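# Lift the outer hanger off the rail and hold it

## Task

Of the two hangers hanging on the rail, remove the one lying farther from the table's centre. Then keep it gripped firmly in mid-air by exactly one closed gripper, standing upright, over the table, away from the rail and touching nothing else. At the end the other hanger must still hang on the rail, the rack must stand upright (any more than slight tilt ends the scene as a failure), and neither the rack nor the remaining hanger may be held. A loose or weak hold counts as failure.

## Robot and tools

ROBOT. Two 6-joint arms, left_arm and right_arm, each with a two-finger parallel gripper. Base poses in the scene frame: left_arm at (+0.043, +0.274, 0) m, quat_wxyz (+0.997, 0, 0, -0.075); right_arm at (-0.040, -0.266, 0) m, quat_wxyz (+0.996, 0, 0, +0.092).

FRAMES. One shared scene frame: origin on the table surface midway between the arms, +z up, +x outward across the table, left_arm on the +y side. The arm names do not refer to image sides. In a gripper's own frame the fingers extend along +z and close along y. end_effector_position is the point midway between the finger pads, just under 1 cm behind the tips; the printed value can be somewhat wrong, worse when the arm is stretched out.

ROW LAYOUT. Every command row holds 14 numbers, each in [-1, 1]: left_arm's six joints then its opening, followed by right_arm's six joints then its opening. Both arms are always included. Joint order within an arm: shoulder (joint2), elbow (joint3), wrist roll (joint6), wrist pitch (joint4), waist (joint1), wrist yaw (joint5). Joint entries are scaled offsets, not angles: 1.0 equals 1.258 rad shoulder, 1.238 elbow, 2.022 wrist roll, 2.073 wrist pitch, 1.202 waist, 2.022 wrist yaw. Allowed angles: shoulder 0.000 to 3.142, elbow 0.000 to 3.142, wrist roll -2.094 to 2.094, wrist pitch -1.571 to 1.571, waist -2.618 to 3.054, wrist yaw -1.571 to 1.571 (true ends may differ by up to 0.036 rad). The opening entry is absolute, not an offset: +1 fully open, -1 shut.

execute_actions(actions). actions is a list of up to 15 actions; each action is a list of up to 15 rows; each row lasts one 1/30 s step, and if fewer than 15 rows are given the final row repeats until 15 steps (0.5 s) have passed. Joint offsets in every row of an action are measured from the angles the arm had when that action began (for a call's first action, the last reported angles), not from the preceding row. An action asking a joint to exceed its range by over 0.036 rad is rejected for both arms; if the first action fails this, or any action is malformed, nothing runs. Requests beyond the real end are clipped there and may print "joint sent to its limit". An empty list just returns the current state and images.

move(target, speed, blocking). target is one 14-number row; its offsets count from the Joint positions in the latest result that showed them. All joints advance in step along synchronized paths, so the hand traces a curve; nothing avoids obstacles or the other arm. speed (rad/s, 0.01 to 2, default 0.5) caps the joint with the largest travel; paths take 0.5 to 10 s and are cut off at 10 s. The fingers get their opening at the start. The result adds a "move:" line: the ending (done, off_target, moving, held, fault), limits=held or limits=none, and the joint farthest from target on each arm. blocking=false returns after 0.5 s while motion continues; until an ending is reported, only wait or stop are accepted.

wait(seconds): 0 to 10; holds the last commands, returns early if a move finishes. stop(): brakes a running move (needs room; fingers keep moving). zoom_image(camera, region): enlarges part of the newest image; region [x0, y0, x1, y1] in pixels, origin top-left, at most 504 by 504. Cameras, all 504x504: cam_head_left, cam_head_right, cam_high, cam_low, cam_left_wrist, cam_right_wrist. read_manual(section): only licence text, moves nothing. finished_scene(scene): give the current scene's number; irreversible, and the goal must still hold afterwards.

MOTION LIMITS. Each step, a joint's target may lead its measured angle by at most 0.202 rad waist, 0.258 shoulder, 0.238 elbow, 0.573 wrist pitch, 0.522 wrist yaw and roll, and targets implying a hand jump over 70 mm are scaled back, so large moves span several actions; resend any unfinished part. Friction may leave a joint about 0.031 rad short and can ignore smaller commands. "joint command not followed" means the clearance check altered some targets.

RESULTS. The state line gives each gripper's position (m) and quat_wxyz. Joint positions and Joint velocities list each arm's joints in the order above (rad, rad/s), then the pad gap in m (0.087 when fully open). Joint targets shows what the joints are currently driven toward. grip_measured is the opening on the command scale (each gripper may read off by about 1 mm). Joint torques are raw drive outputs with offsets and noise. MOTOR HOT appears at 75 °C; OVER-TEMPERATURE FAULT stops an arm at 90 °C, and at 100 °C the arm goes limp and drops.

GRIPPING AND CARE. To hold, command an opening roughly 0.02 below grip_measured; a smaller gap grips lighter. Pads manage about 20 N each; closing quickly can squeeze harder or spring open. Fast moves and targets set deep past contact hit and press harder. Keep the arms from striking each other, do not jostle or tip the rack, do not drop the hanger or push anything off the table, and expect occasional small disturbances to loose objects. The simulation keeps running while you compose a reply, holding the last command.

Each tool is called after "Request:" by a JSON object that holds its "name" and its "arguments".

## Session

Request:
{"name": "execute_actions", "arguments": {"actions": []}}

Scene clock: 0.00 s.
left_arm: end_effector_position=(+0.4214, +0.2225, +0.3696) grip_measured=+1.000 end_effector_quat_wxyz=(+0.715, +0.049, +0.697, -0.042) | right_arm: end_effector_position=(+0.3350, -0.1938, +0.3624) grip_measured=+0.978 end_effector_quat_wxyz=(+0.708, -0.071, +0.700, +0.068)
Joint names: [shoulder, elbow, wrist roll, wrist pitch, waist, wrist yaw]
Joint positions: left_arm=[ 1.044  1.057  0.011  0.011  0.007 -0.014  0.087] | right_arm=[ 1.043  1.042 -0.005  0.012 -0.001 -0.015  0.087]
Joint velocities: left_arm=[ 0.002  0.002  0.007 -0.051 -0.002 -0.037  0.   ] | right_arm=[-0.007  0.012  0.037 -0.022 -0.007 -0.051 -0.001]
Joint torques (N m, as the arm reports them, + toward a larger angle): no reading
Joint targets: left_arm=[1.044 1.057 0.011 0.011 0.007 -0.014] | right_arm=[1.043 1.042 -0.005 0.012 -0.001 -0.015]

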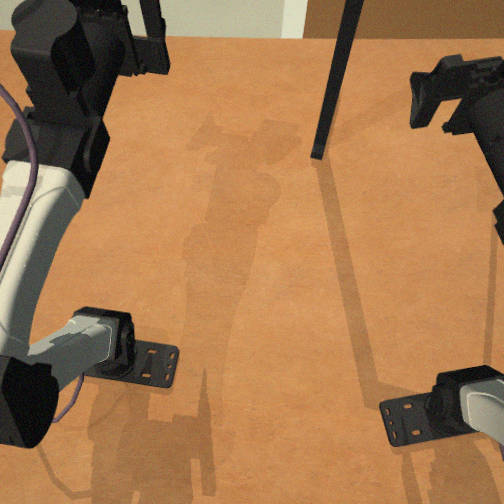

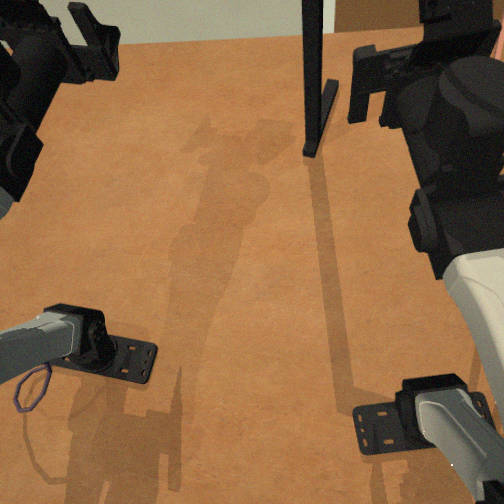

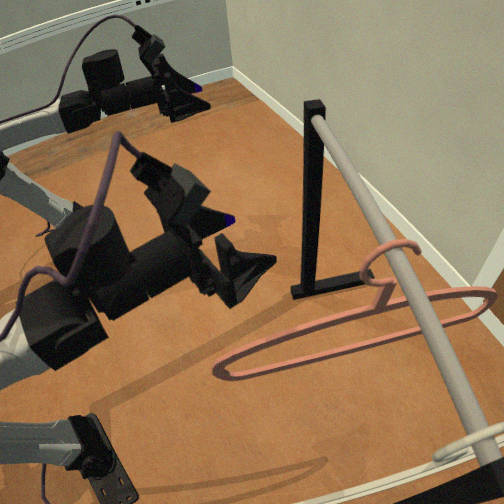

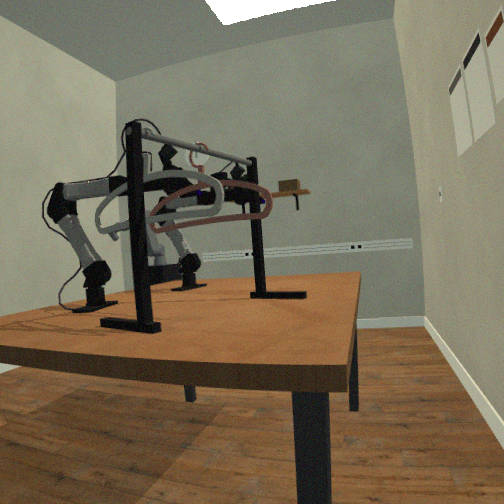

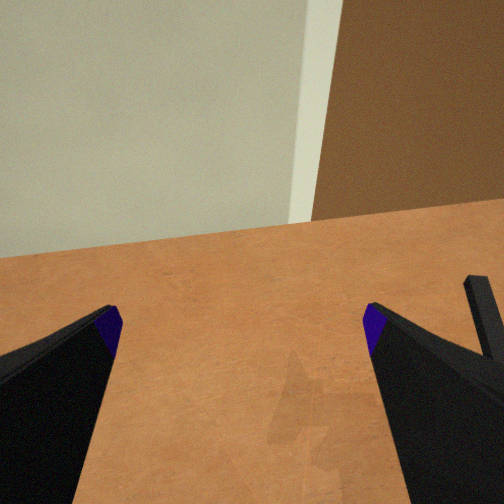

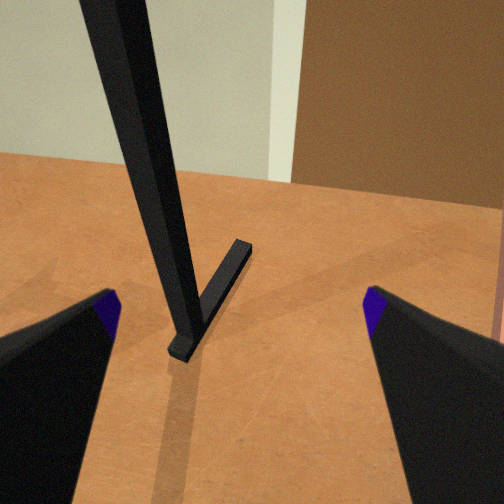

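Request:
{"name": "move", "arguments": {"target": [0,0,0,0,0,0,1, -0.352,-0.115,0,0.09,-0.08,0,1], "speed": 0.8}}

Request:
{"name": "move", "arguments": {"target": [0,0,0,0,0,0,1, 0,0,0,0,-0.33,0,1], "speed": 0.8}}

Scene clock: 30.00 s.
left_arm: end_effector_position=(+0.4213, +0.2225, +0.3694) grip_measured=+1.000 end_effector_quat_wxyz=(+0.714, +0.049, +0.697, -0.042) | right_arm: end_effector_position=(+0.2147, -0.2387, +0.4839) grip_measured=+0.978 end_effector_quat_wxyz=(+0.862, -0.032, +0.504, +0.043)
Joint names: [shoulder, elbow, wrist roll, wrist pitch, waist, wrist yaw]
Joint positions: left_arm=[ 1.044  1.057  0.011  0.01   0.007 -0.014  0.087] | right_arm=[ 0.613  0.927 -0.005  0.197 -0.088 -0.015  0.087]
Joint velocities: left_arm=[ 0.002  0.007 -0.037 -0.007 -0.002 -0.037  0.   ] | right_arm=[-0.007 -0.007  0.081 -0.037 -0.007  0.051 -0.   ]
Joint torques (N m, as the arm reports them, + toward a larger angle): left_arm=[-2.42  8.7  -0.09  2.2   0.37  0.07] | right_arm=[ 0.45  5.15 -0.12  1.97 -0.93 -0.04]
Joint targets: left_arm=[1.044 1.057 0.011 0.011 0.007 -0.014] | right_arm=[0.600 0.900 -0.005 0.199 -0.097 -0.015]
move: off_target (right_arm); limits=none; left_arm: farthest joint: the wrist pitch, 0.001 radians from its target (0.000 radians at the start); right_arm: farthest joint: the elbow, 0.027 radians from its target (0.143 radians at the start)

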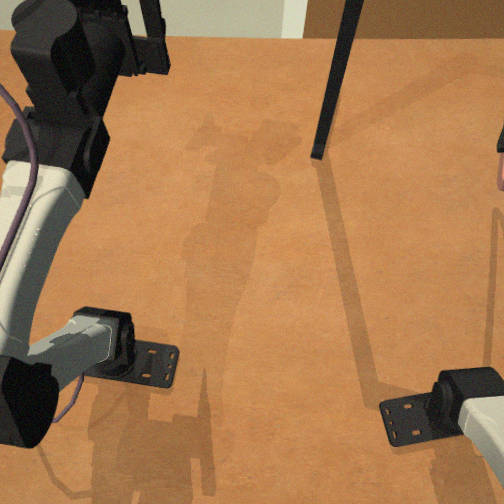

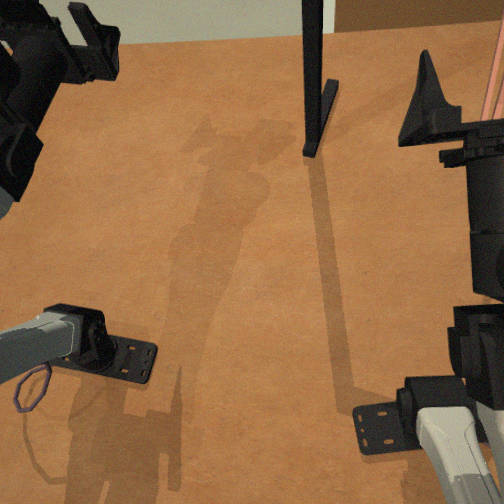

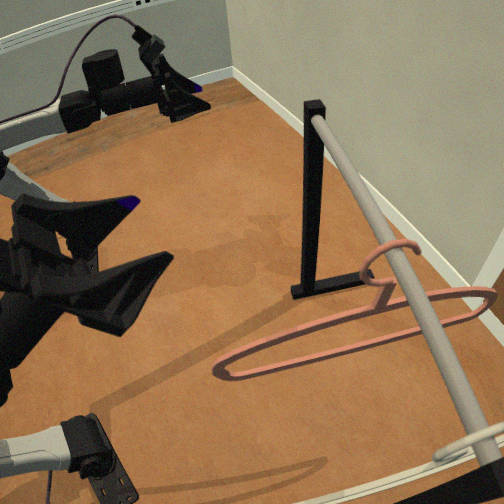

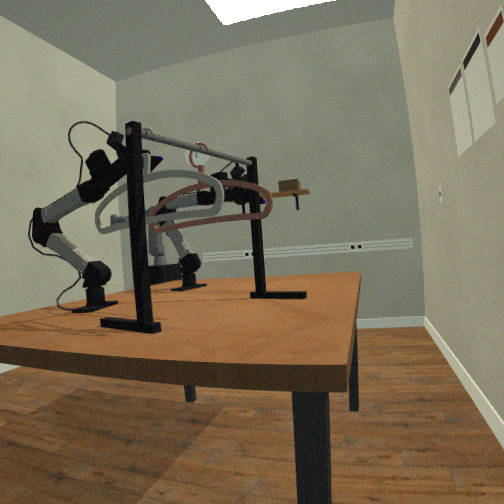

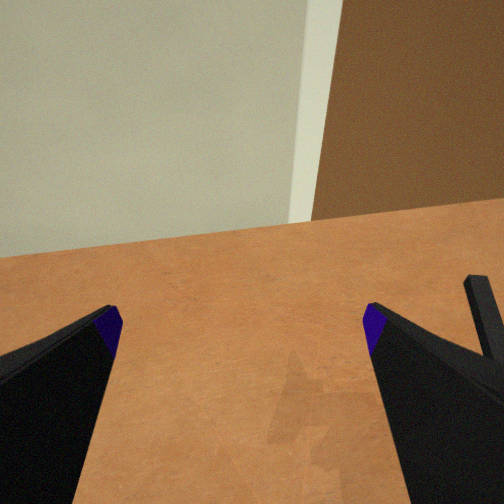

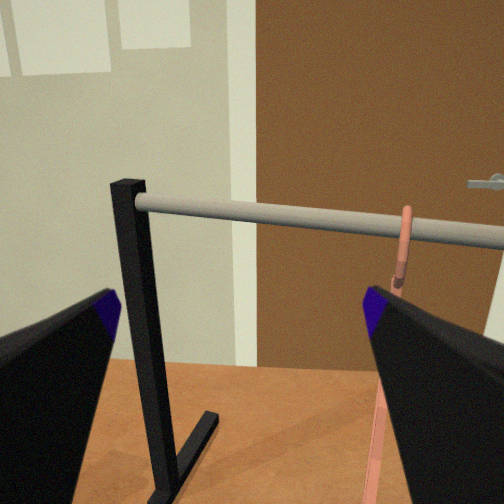

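Scene clock: 30.93 s.
left_arm: end_effector_position=(+0.4213, +0.2225, +0.3693) grip_measured=+1.000 end_effector_quat_wxyz=(+0.714, +0.049, +0.697, -0.042) | right_arm: end_effector_position=(+0.2060, -0.3371, +0.4839) grip_measured=+0.978 end_effector_quat_wxyz=(+0.854, +0.066, +0.501, -0.124)
Joint names: [shoulder, elbow, wrist roll, wrist pitch, waist, wrist yaw]
Joint positions: left_arm=[ 1.044  1.057  0.011  0.01   0.007 -0.014  0.087] | right_arm=[ 0.613  0.927 -0.005  0.197 -0.476 -0.016  0.087]
Joint velocities: left_arm=[-0.022 -0.007 -0.022 -0.007 -0.012  0.007  0.   ] | right_arm=[-0.007 -0.002 -0.007 -0.022  0.002 -0.022 -0.   ]
Joint torques (N m, as the arm reports them, + toward a larger angle): left_arm=[-2.45  8.74 -0.08  2.2   0.38  0.07] | right_arm=[ 1.35  7.02 -0.12  1.95 -0.92 -0.04]
Joint targets: left_arm=[1.044 1.057 0.011 0.011 0.007 -0.014] | right_arm=[0.613 0.927 -0.005 0.197 -0.485 -0.015]
move: done; limits=none; left_arm: farthest joint: the waist, 0.000 radians from its target (0.000 radians at the start); right_arm: farthest joint: the waist, 0.008 radians from its target (0.396 radians at the start)

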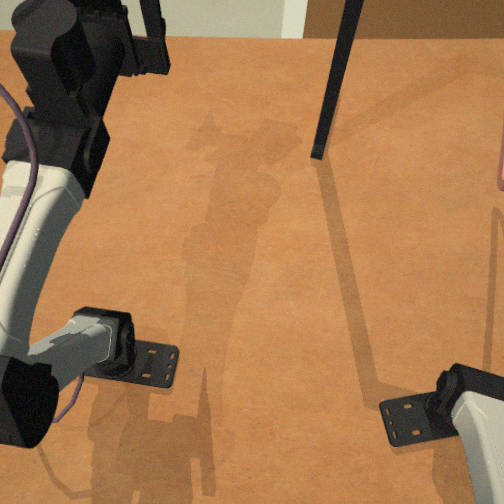

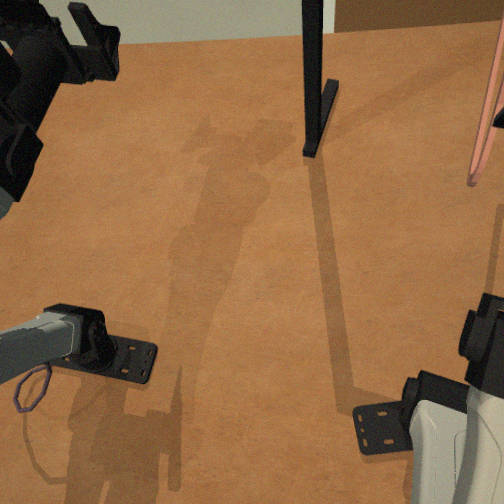

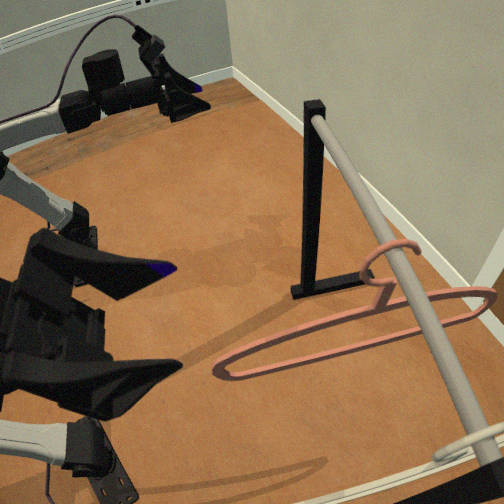

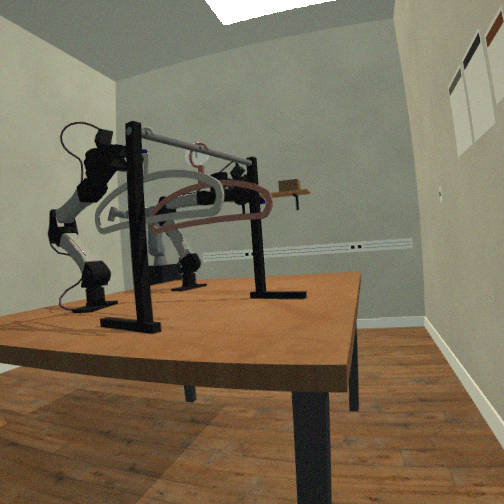

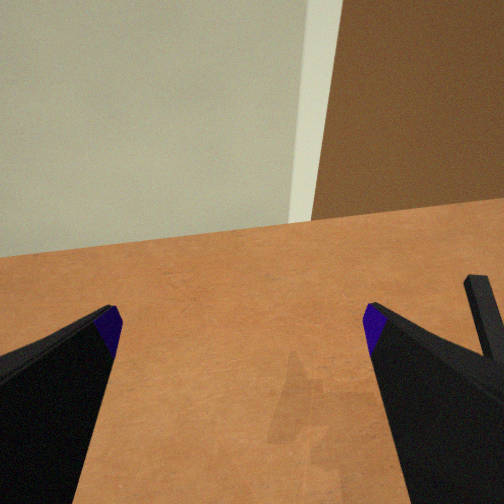

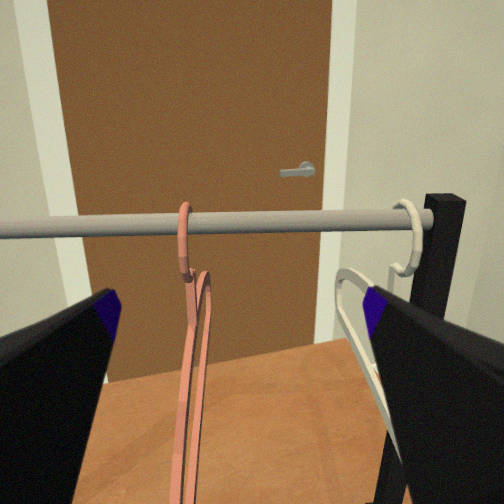

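Request:
{"name": "move", "arguments": {"target": [-0.3,-0.3,0,0,0.55,0,1, 0.556,0.458,0,-0.182,-0.4975,-0.3185,0.3], "speed": 0.7}}

Scene clock: 86.50 s.
left_arm: end_effector_position=(+0.3118, +0.4270, +0.3064) grip_measured=+1.000 end_effector_quat_wxyz=(+0.688, -0.177, +0.678, +0.188) | right_arm: end_effector_position=(+0.2920, -0.5036, +0.4271) grip_measured=+0.300 end_effector_quat_wxyz=(+0.703, +0.080, +0.702, -0.085)
Joint names: [shoulder, elbow, wrist roll, wrist pitch, waist, wrist yaw]
Joint positions: left_arm=[ 0.681  0.697  0.011  0.002  0.658 -0.013  0.087] | right_arm=[ 1.3    1.468 -0.005 -0.164 -1.068 -0.651  0.057]
Joint velocities: left_arm=[-0.002 -0.007  0.022 -0.022  0.002  0.037  0.   ] | right_arm=[ 0.007 -0.017 -0.007 -0.051  0.017 -0.051  0.001]
Joint torques (N m, as the arm reports them, + toward a larger angle): left_arm=[-0.82  7.66 -0.08  2.27  1.08  0.06] | right_arm=[-3.38  9.55 -0.12  2.13 -0.67 -0.13]
Joint targets: left_arm=[0.666 0.686 0.011 0.010 0.668 -0.014] | right_arm=[1.312 1.494 -0.005 -0.181 -1.074 -0.660]
move: off_target (right_arm); limits=none; left_arm: farthest joint: the shoulder, 0.015 radians from its target (0.377 radians at the start); right_arm: farthest joint: the elbow, 0.026 radians from its target (0.567 radians at the start)

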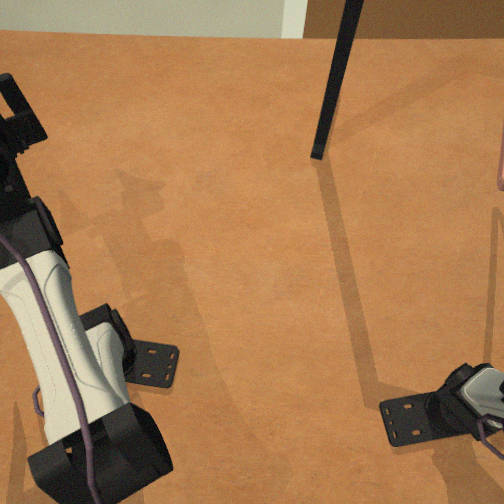

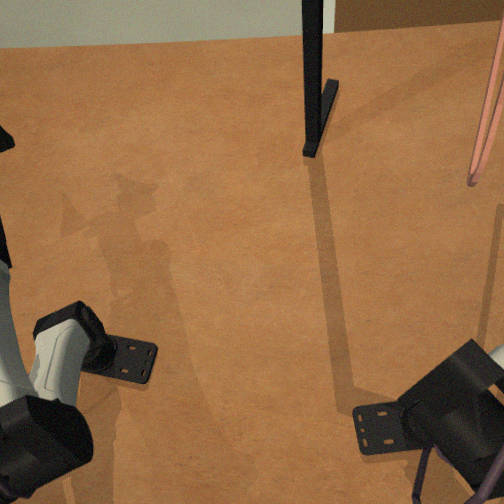

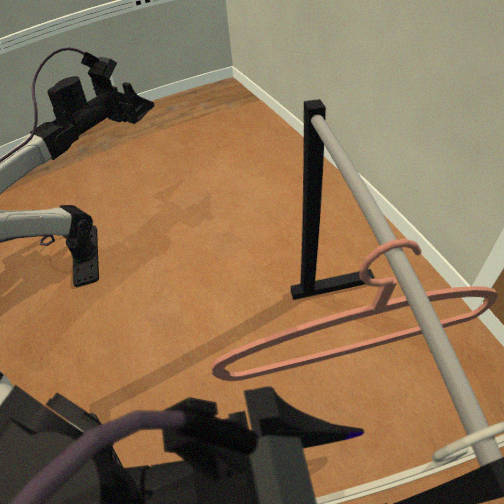

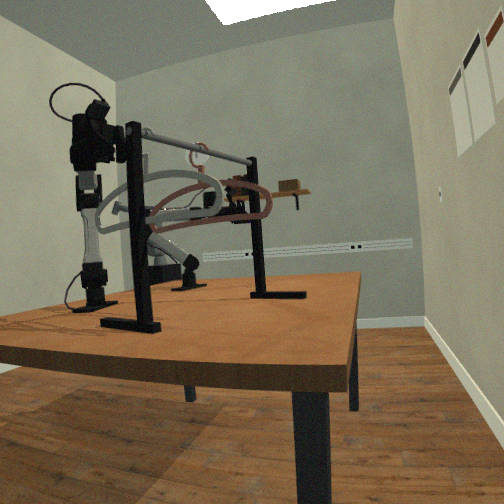

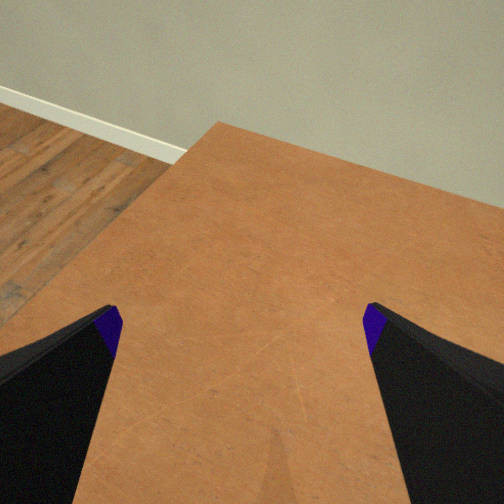

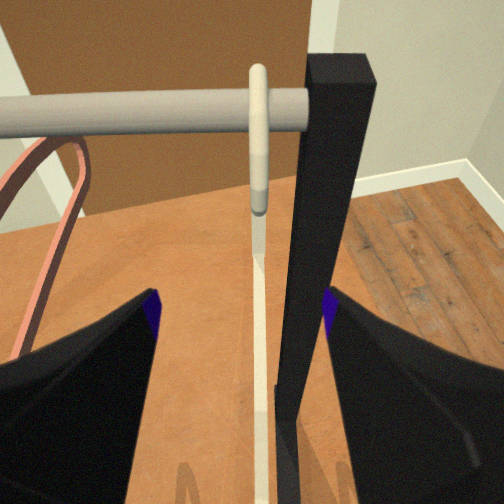

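Request:
{"name": "zoom_image", "arguments": {"camera": "cam_right_wrist", "region": [170,40,390,300]}}

Request:
{"name": "zoom_image", "arguments": {"camera": "cam_low", "region": [70,90,280,250]}}

Request:
{"name": "zoom_image", "arguments": {"camera": "cam_high", "region": [330,220,504,504]}}

Region (170, 40, 390, 300) of cam_right_wrist's 504x504 image, scaled by 1.938, with more detail than that image has; it fills the left 426 columns of this view, and the rest is white.

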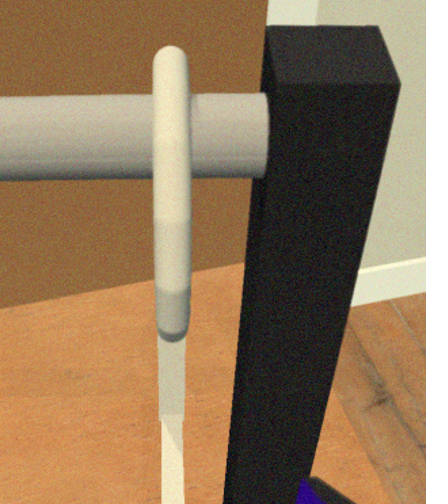

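Region (70, 90, 280, 250) of cam_low's 504x504 image, scaled by 2.400, with more detail than that image has; it fills the top 384 rows of this view, and the rest is white.

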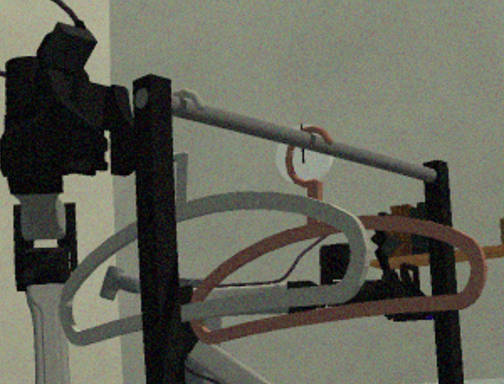

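Region (330, 220, 504, 504) of cam_high's 504x504 image, scaled by 1.775, with more detail than that image has; it fills the left 309 columns of this view, and the rest is white.

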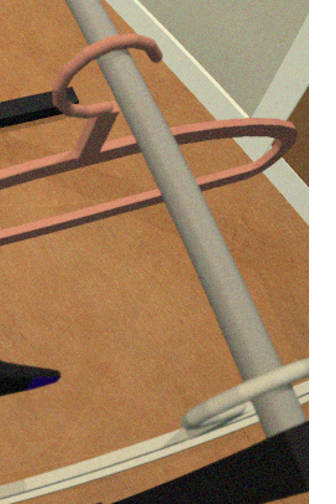

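Request:
{"name": "move", "arguments": {"target": [0,0,0,0,0,0,1, 0.113,0.107,0,0.0145,0.062,0.038,-0.25], "speed": 0.2}}

Scene clock: 98.80 s.
left_arm: end_effector_position=(+0.3118, +0.4270, +0.3063) grip_measured=+1.000 end_effector_quat_wxyz=(+0.688, -0.177, +0.678, +0.188) | right_arm: end_effector_position=(+0.3269, -0.5166, +0.4354) grip_measured=-0.250 end_effector_quat_wxyz=(+0.708, +0.076, +0.697, -0.090)
Joint names: [shoulder, elbow, wrist roll, wrist pitch, waist, wrist yaw]
Joint positions: left_arm=[ 0.681  0.697  0.011  0.002  0.658 -0.013  0.087] | right_arm=[ 1.42   1.579 -0.005 -0.138 -1.002 -0.583  0.033]
Joint velocities: left_arm=[ 0.002 -0.002  0.066  0.037  0.002  0.051  0.   ] | right_arm=[-0.007  0.007  0.051  0.037  0.007  0.007 -0.001]
Joint torques (N m, as the arm reports them, + toward a larger angle): left_arm=[ 0.5   8.71 -0.08  2.2   0.38  0.08] | right_arm=[-3.77  9.23 -0.12  2.41  0.58  0.05]
Joint targets: left_arm=[0.681 0.697 0.011 0.003 0.658 -0.013] | right_arm=[1.442 1.600 -0.005 -0.134 -0.994 -0.574]
move: off_target (right_arm); limits=none; left_arm: farthest joint: the waist, 0.000 radians from its target (0.000 radians at the start); right_arm: farthest joint: the shoulder, 0.022 radians from its target (0.142 radians at the start)

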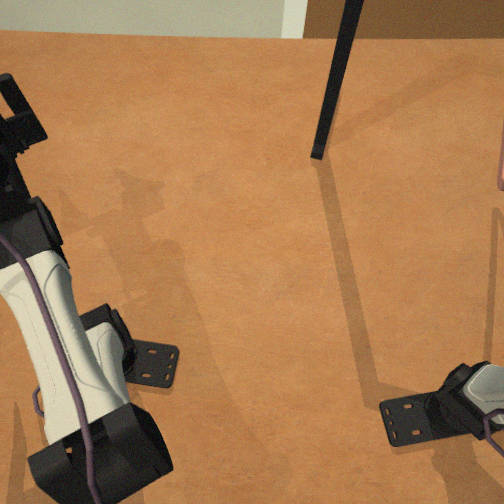

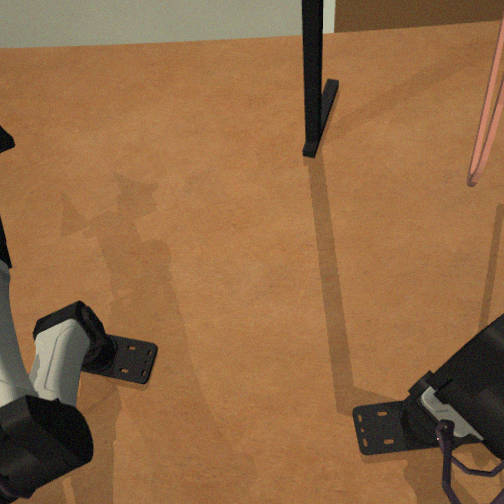

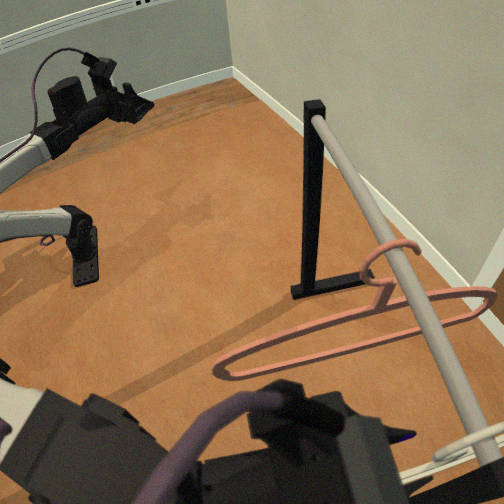

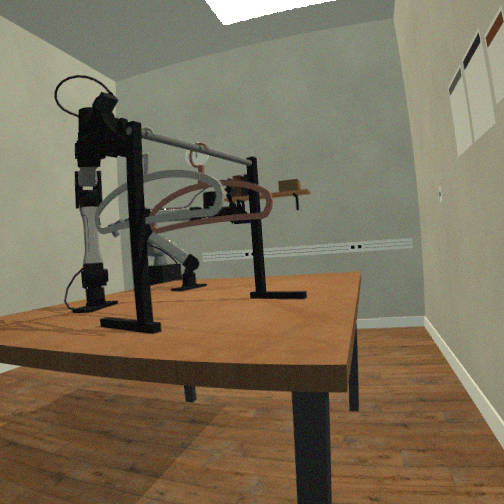

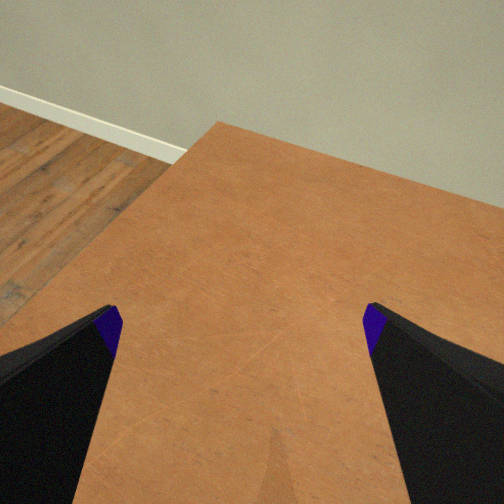

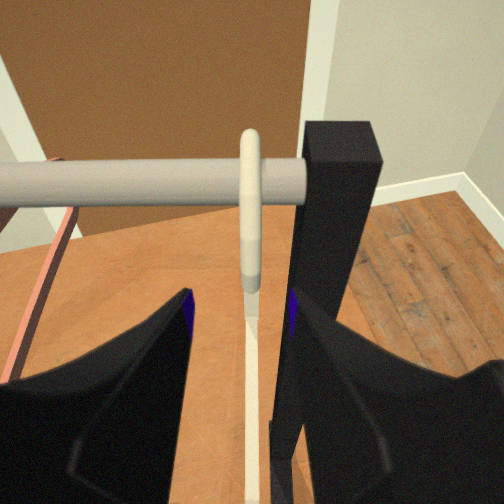

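Request:
{"name": "move", "arguments": {"target": [0,0,0,0,0,0,1, 0.077,0.060,0,0,0.034,0.021,-0.25], "speed": 0.1}}

Request:
{"name": "zoom_image", "arguments": {"camera": "cam_right_wrist", "region": [130,130,400,400]}}

Scene clock: 108.33 s.
left_arm: end_effector_position=(+0.3118, +0.4270, +0.3062) grip_measured=+1.000 end_effector_quat_wxyz=(+0.688, -0.177, +0.678, +0.188) | right_arm: end_effector_position=(+0.3479, -0.5247, +0.4287) grip_measured=-0.250 end_effector_quat_wxyz=(+0.702, +0.081, +0.702, -0.086)
Joint names: [shoulder, elbow, wrist roll, wrist pitch, waist, wrist yaw]
Joint positions: left_arm=[ 0.681  0.697  0.011  0.002  0.658 -0.013  0.087] | right_arm=[ 1.493  1.632 -0.005 -0.137 -0.969 -0.549  0.033]
Joint velocities: left_arm=[-0.007 -0.002 -0.022 -0.051 -0.007 -0.022  0.   ] | right_arm=[ 0.002  0.002 -0.051  0.037  0.002 -0.022  0.   ]
Joint torques (N m, as the arm reports them, + toward a larger angle): left_arm=[ 0.48  8.67 -0.09  2.2   0.37  0.07] | right_arm=[-4.45  9.23 -0.12  2.36  0.61  0.05]
Joint targets: left_arm=[0.681 0.697 0.011 0.002 0.658 -0.013] | right_arm=[1.517 1.653 -0.005 -0.138 -0.961 -0.540]
move: off_target (right_arm); limits=none; left_arm: farthest joint: the waist, 0.000 radians from its target (0.000 radians at the start); right_arm: farthest joint: the shoulder, 0.024 radians from its target (0.097 radians at the start)

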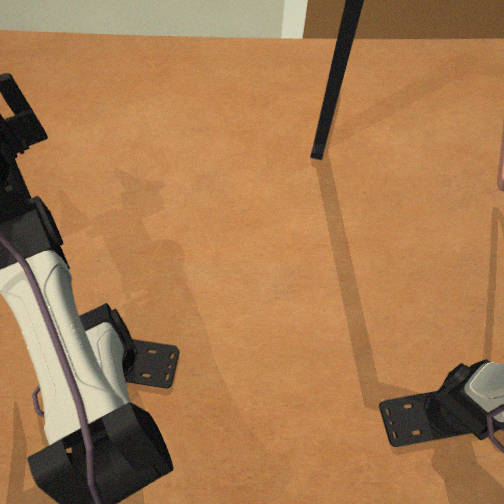

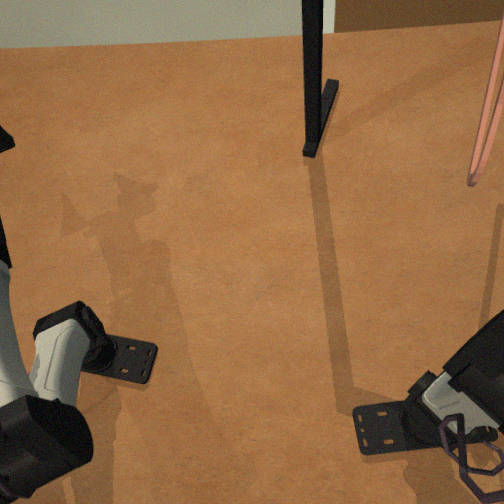

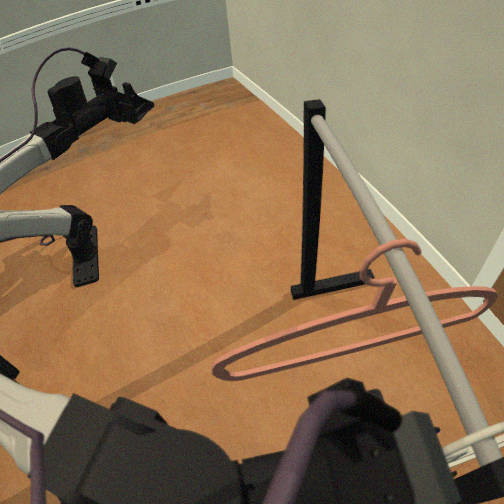

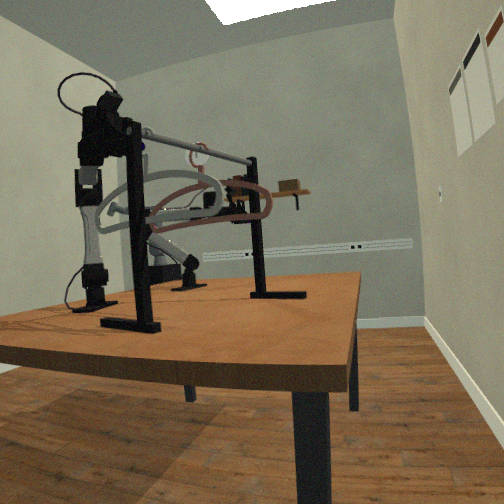

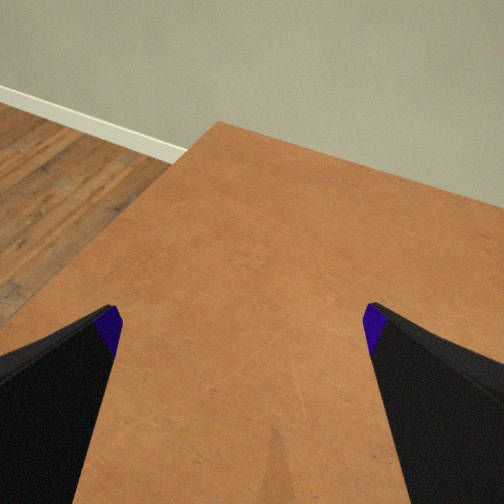

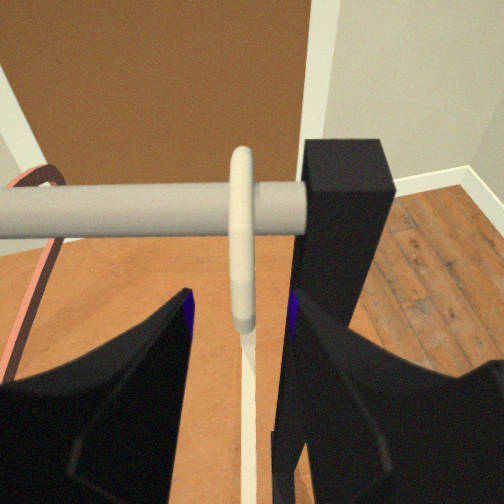

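Region (130, 130, 400, 400) of cam_right_wrist's 504x504 image, scaled by 1.867, with more detail than that image has.

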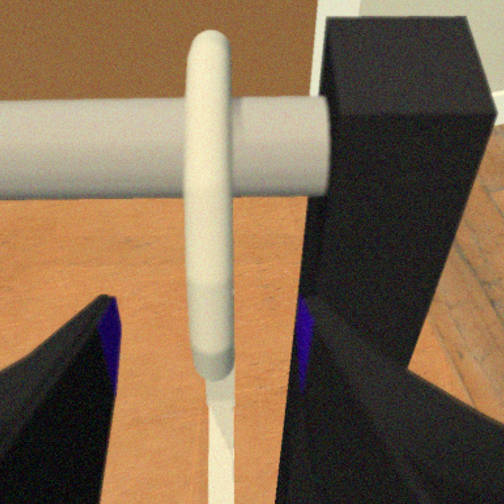

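Request:
{"name": "execute_actions", "arguments": {"actions": [[[0,0,0,0,0,0,1,0,0,0,0,0,0,-0.3],[0,0,0,0,0,0,1,0,0,0,0,0,0,-0.35],[0,0,0,0,0,0,1,0,0,0,0,0,0,-0.4],[0,0,0,0,0,0,1,0,0,0,0,0,0,-0.45],[0,0,0,0,0,0,1,0,0,0,0,0,0,-0.5],[0,0,0,0,0,0,1,0,0,0,0,0,0,-0.55],[0,0,0,0,0,0,1,0,0,0,0,0,0,-0.6],[0,0,0,0,0,0,1,0,0,0,0,0,0,-0.64],[0,0,0,0,0,0,1,0,0,0,0,0,0,-0.68],[0,0,0,0,0,0,1,0,0,0,0,0,0,-0.71],[0,0,0,0,0,0,1,0,0,0,0,0,0,-0.74],[0,0,0,0,0,0,1,0,0,0,0,0,0,-0.76],[0,0,0,0,0,0,1,0,0,0,0,0,0,-0.78],[0,0,0,0,0,0,1,0,0,0,0,0,0,-0.79],[0,0,0,0,0,0,1,0,0,0,0,0,0,-0.8]],[[0,0,0,0,0,0,1,0,0,0,0,0,0,-0.81],[0,0,0,0,0,0,1,0,0,0,0,0,0,-0.82],[0,0,0,0,0,0,1,0,0,0,0,0,0,-0.83],[0,0,0,0,0,0,1,0,0,0,0,0,0,-0.84],[0,0,0,0,0,0,1,0,0,0,0,0,0,-0.85],[0,0,0,0,0,0,1,0,0,0,0,0,0,-0.86],[0,0,0,0,0,0,1,0,0,0,0,0,0,-0.87],[0,0,0,0,0,0,1,0,0,0,0,0,0,-0.88],[0,0,0,0,0,0,1,0,0,0,0,0,0,-0.89],[0,0,0,0,0,0,1,0,0,0,0,0,0,-0.9]]]}}

Request:
{"name": "zoom_image", "arguments": {"camera": "cam_low", "region": [70,90,240,250]}}

Scene clock: 117.80 s.
left_arm: end_effector_position=(+0.3117, +0.4270, +0.3059) grip_measured=+1.000 end_effector_quat_wxyz=(+0.688, -0.177, +0.679, +0.188) | right_arm: end_effector_position=(+0.3479, -0.5247, +0.4287) grip_measured=-0.873 end_effector_quat_wxyz=(+0.702, +0.081, +0.702, -0.086)
Joint names: [shoulder, elbow, wrist roll, wrist pitch, waist, wrist yaw]
Joint positions: left_arm=[ 0.681  0.697  0.011  0.001  0.658 -0.013  0.087] | right_arm=[ 1.493  1.632 -0.005 -0.137 -0.969 -0.549  0.006]
Joint velocities: left_arm=[ 0.012  0.007  0.007 -0.022 -0.007 -0.022  0.   ] | right_arm=[-0.007 -0.017 -0.066  0.007  0.002  0.007 -0.001]
Joint torques (N m, as the arm reports them, + toward a larger angle): left_arm=[ 0.46  8.72 -0.08  2.19  0.36  0.07] | right_arm=[-6.11  7.84 -0.12  2.38 -0.13 -0.04]
Joint targets: left_arm=[0.681 0.697 0.011 0.001 0.658 -0.013] | right_arm=[1.493 1.632 -0.005 -0.137 -0.969 -0.549]

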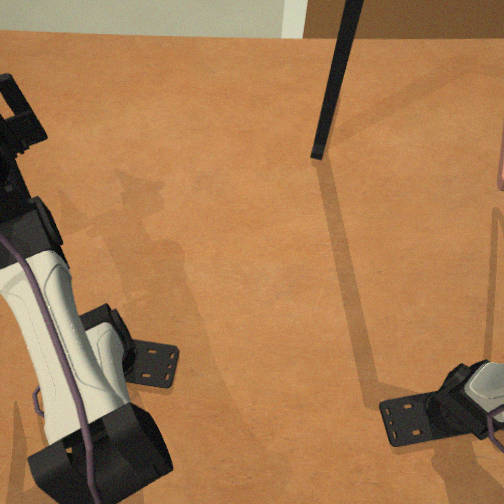

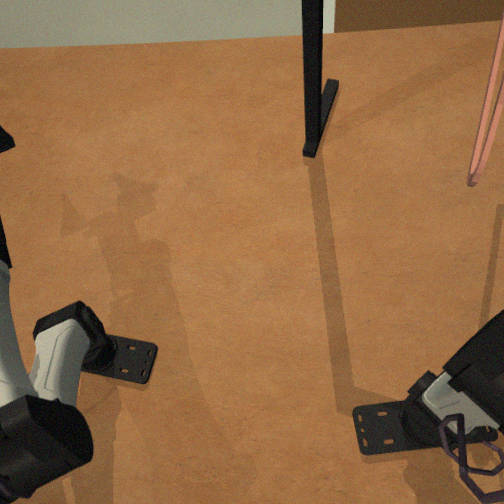

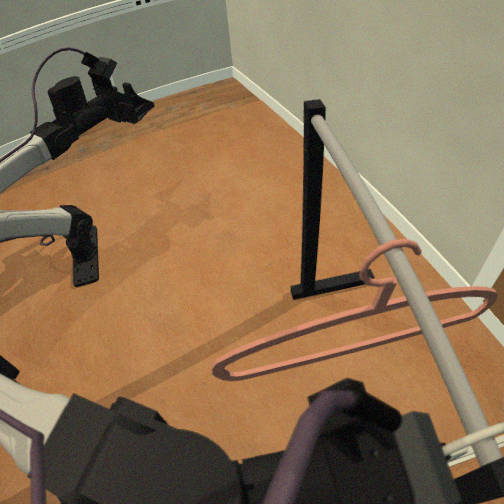

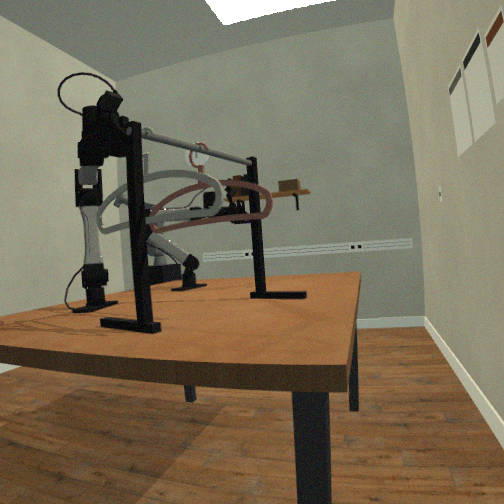

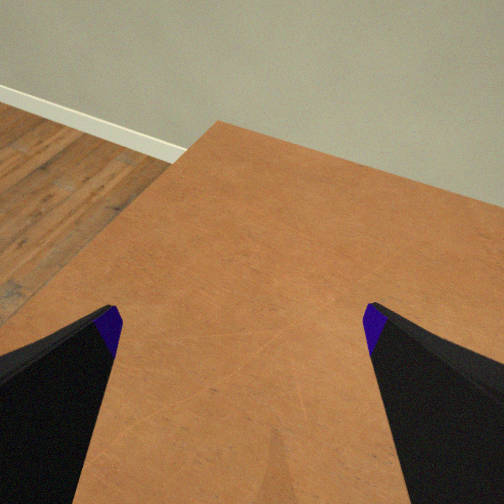

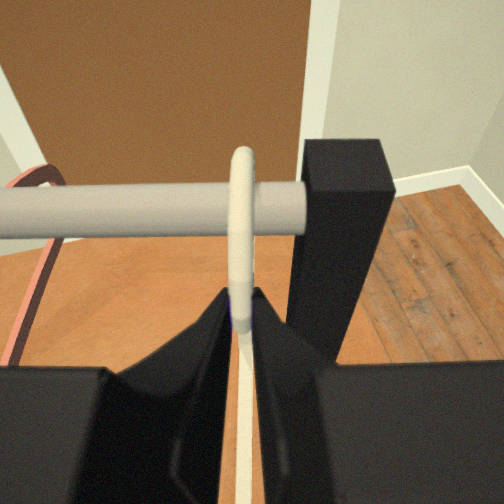

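Region (70, 90, 240, 250) of cam_low's 504x504 image, scaled by 2.965, with more detail than that image has; it fills the top 474 rows of this view, and the rest is white.

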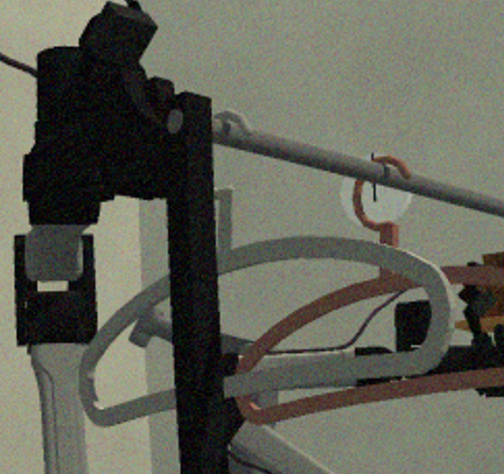

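Request:
{"name": "zoom_image", "arguments": {"camera": "cam_right_wrist", "region": [190,250,300,380]}}

Request:
{"name": "wait", "arguments": {"seconds": 0}}

Region (190, 250, 300, 380) of cam_right_wrist's 504x504 image, scaled by 3.877, with more detail than that image has; it fills the left 426 columns of this view, and the rest is white.

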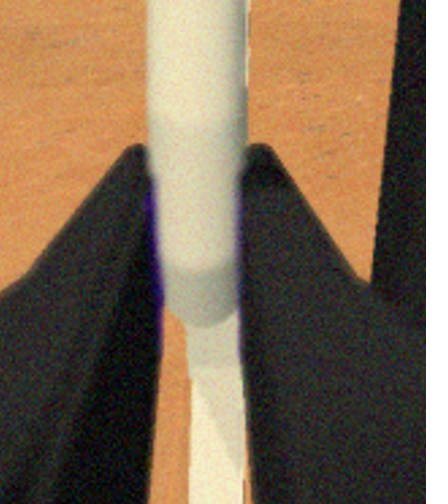

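Scene clock: 120.67 s.
left_arm: end_effector_position=(+0.3117, +0.4270, +0.3059) grip_measured=+1.000 end_effector_quat_wxyz=(+0.688, -0.177, +0.679, +0.188) | right_arm: end_effector_position=(+0.3479, -0.5247, +0.4287) grip_measured=-0.873 end_effector_quat_wxyz=(+0.702, +0.081, +0.702, -0.086)
Joint names: [shoulder, elbow, wrist roll, wrist pitch, waist, wrist yaw]
Joint positions: left_arm=[ 0.681  0.697  0.011  0.001  0.658 -0.013  0.087] | right_arm=[ 1.493  1.632 -0.005 -0.137 -0.969 -0.549  0.006]
Joint velocities: left_arm=[-0.012  0.007  0.022 -0.007  0.002  0.022  0.   ] | right_arm=[-0.012 -0.017 -0.007  0.066 -0.012  0.022  0.001]
Joint torques (N m, as the arm reports them, + toward a larger angle): left_arm=[ 0.48  8.7  -0.08  2.2   0.4   0.07] | right_arm=[-6.1   7.84 -0.12  2.38 -0.13 -0.05]
Joint targets: left_arm=[0.681 0.697 0.011 0.001 0.658 -0.013] | right_arm=[1.493 1.632 -0.005 -0.137 -0.969 -0.549]

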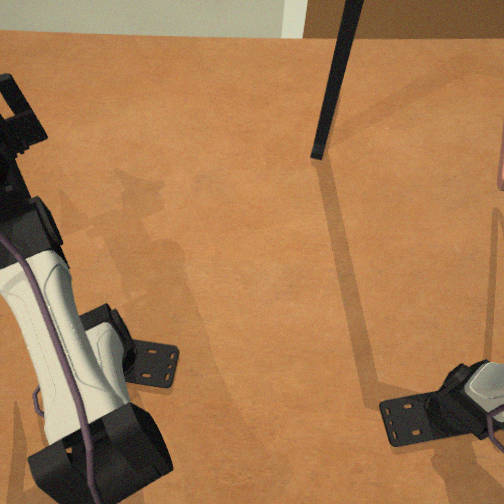

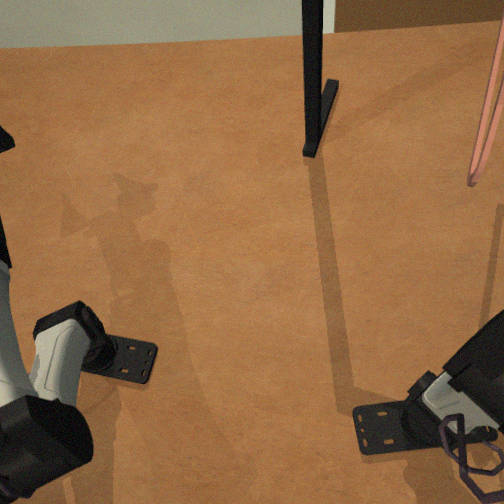

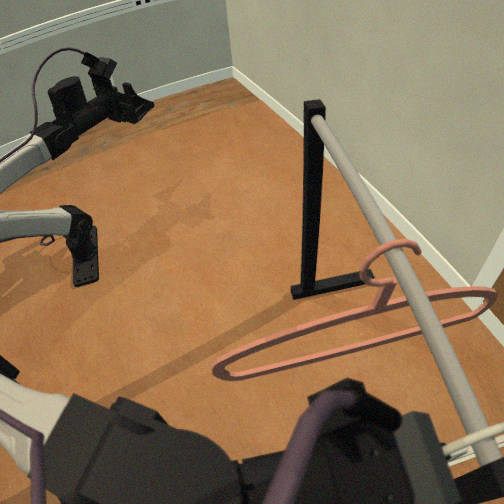

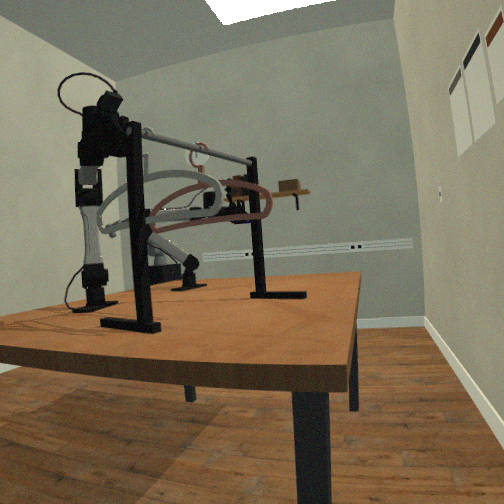

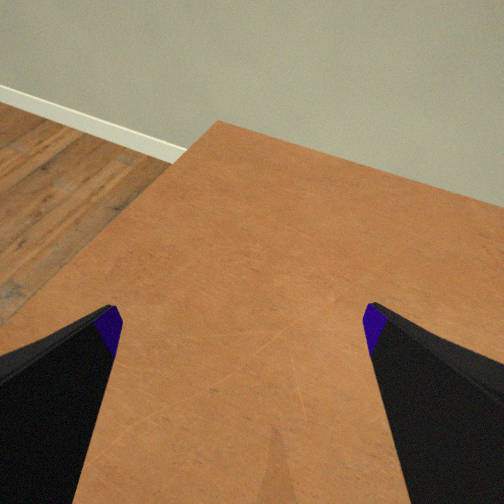

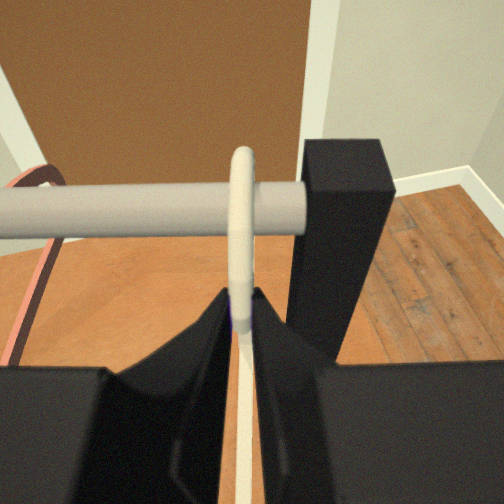

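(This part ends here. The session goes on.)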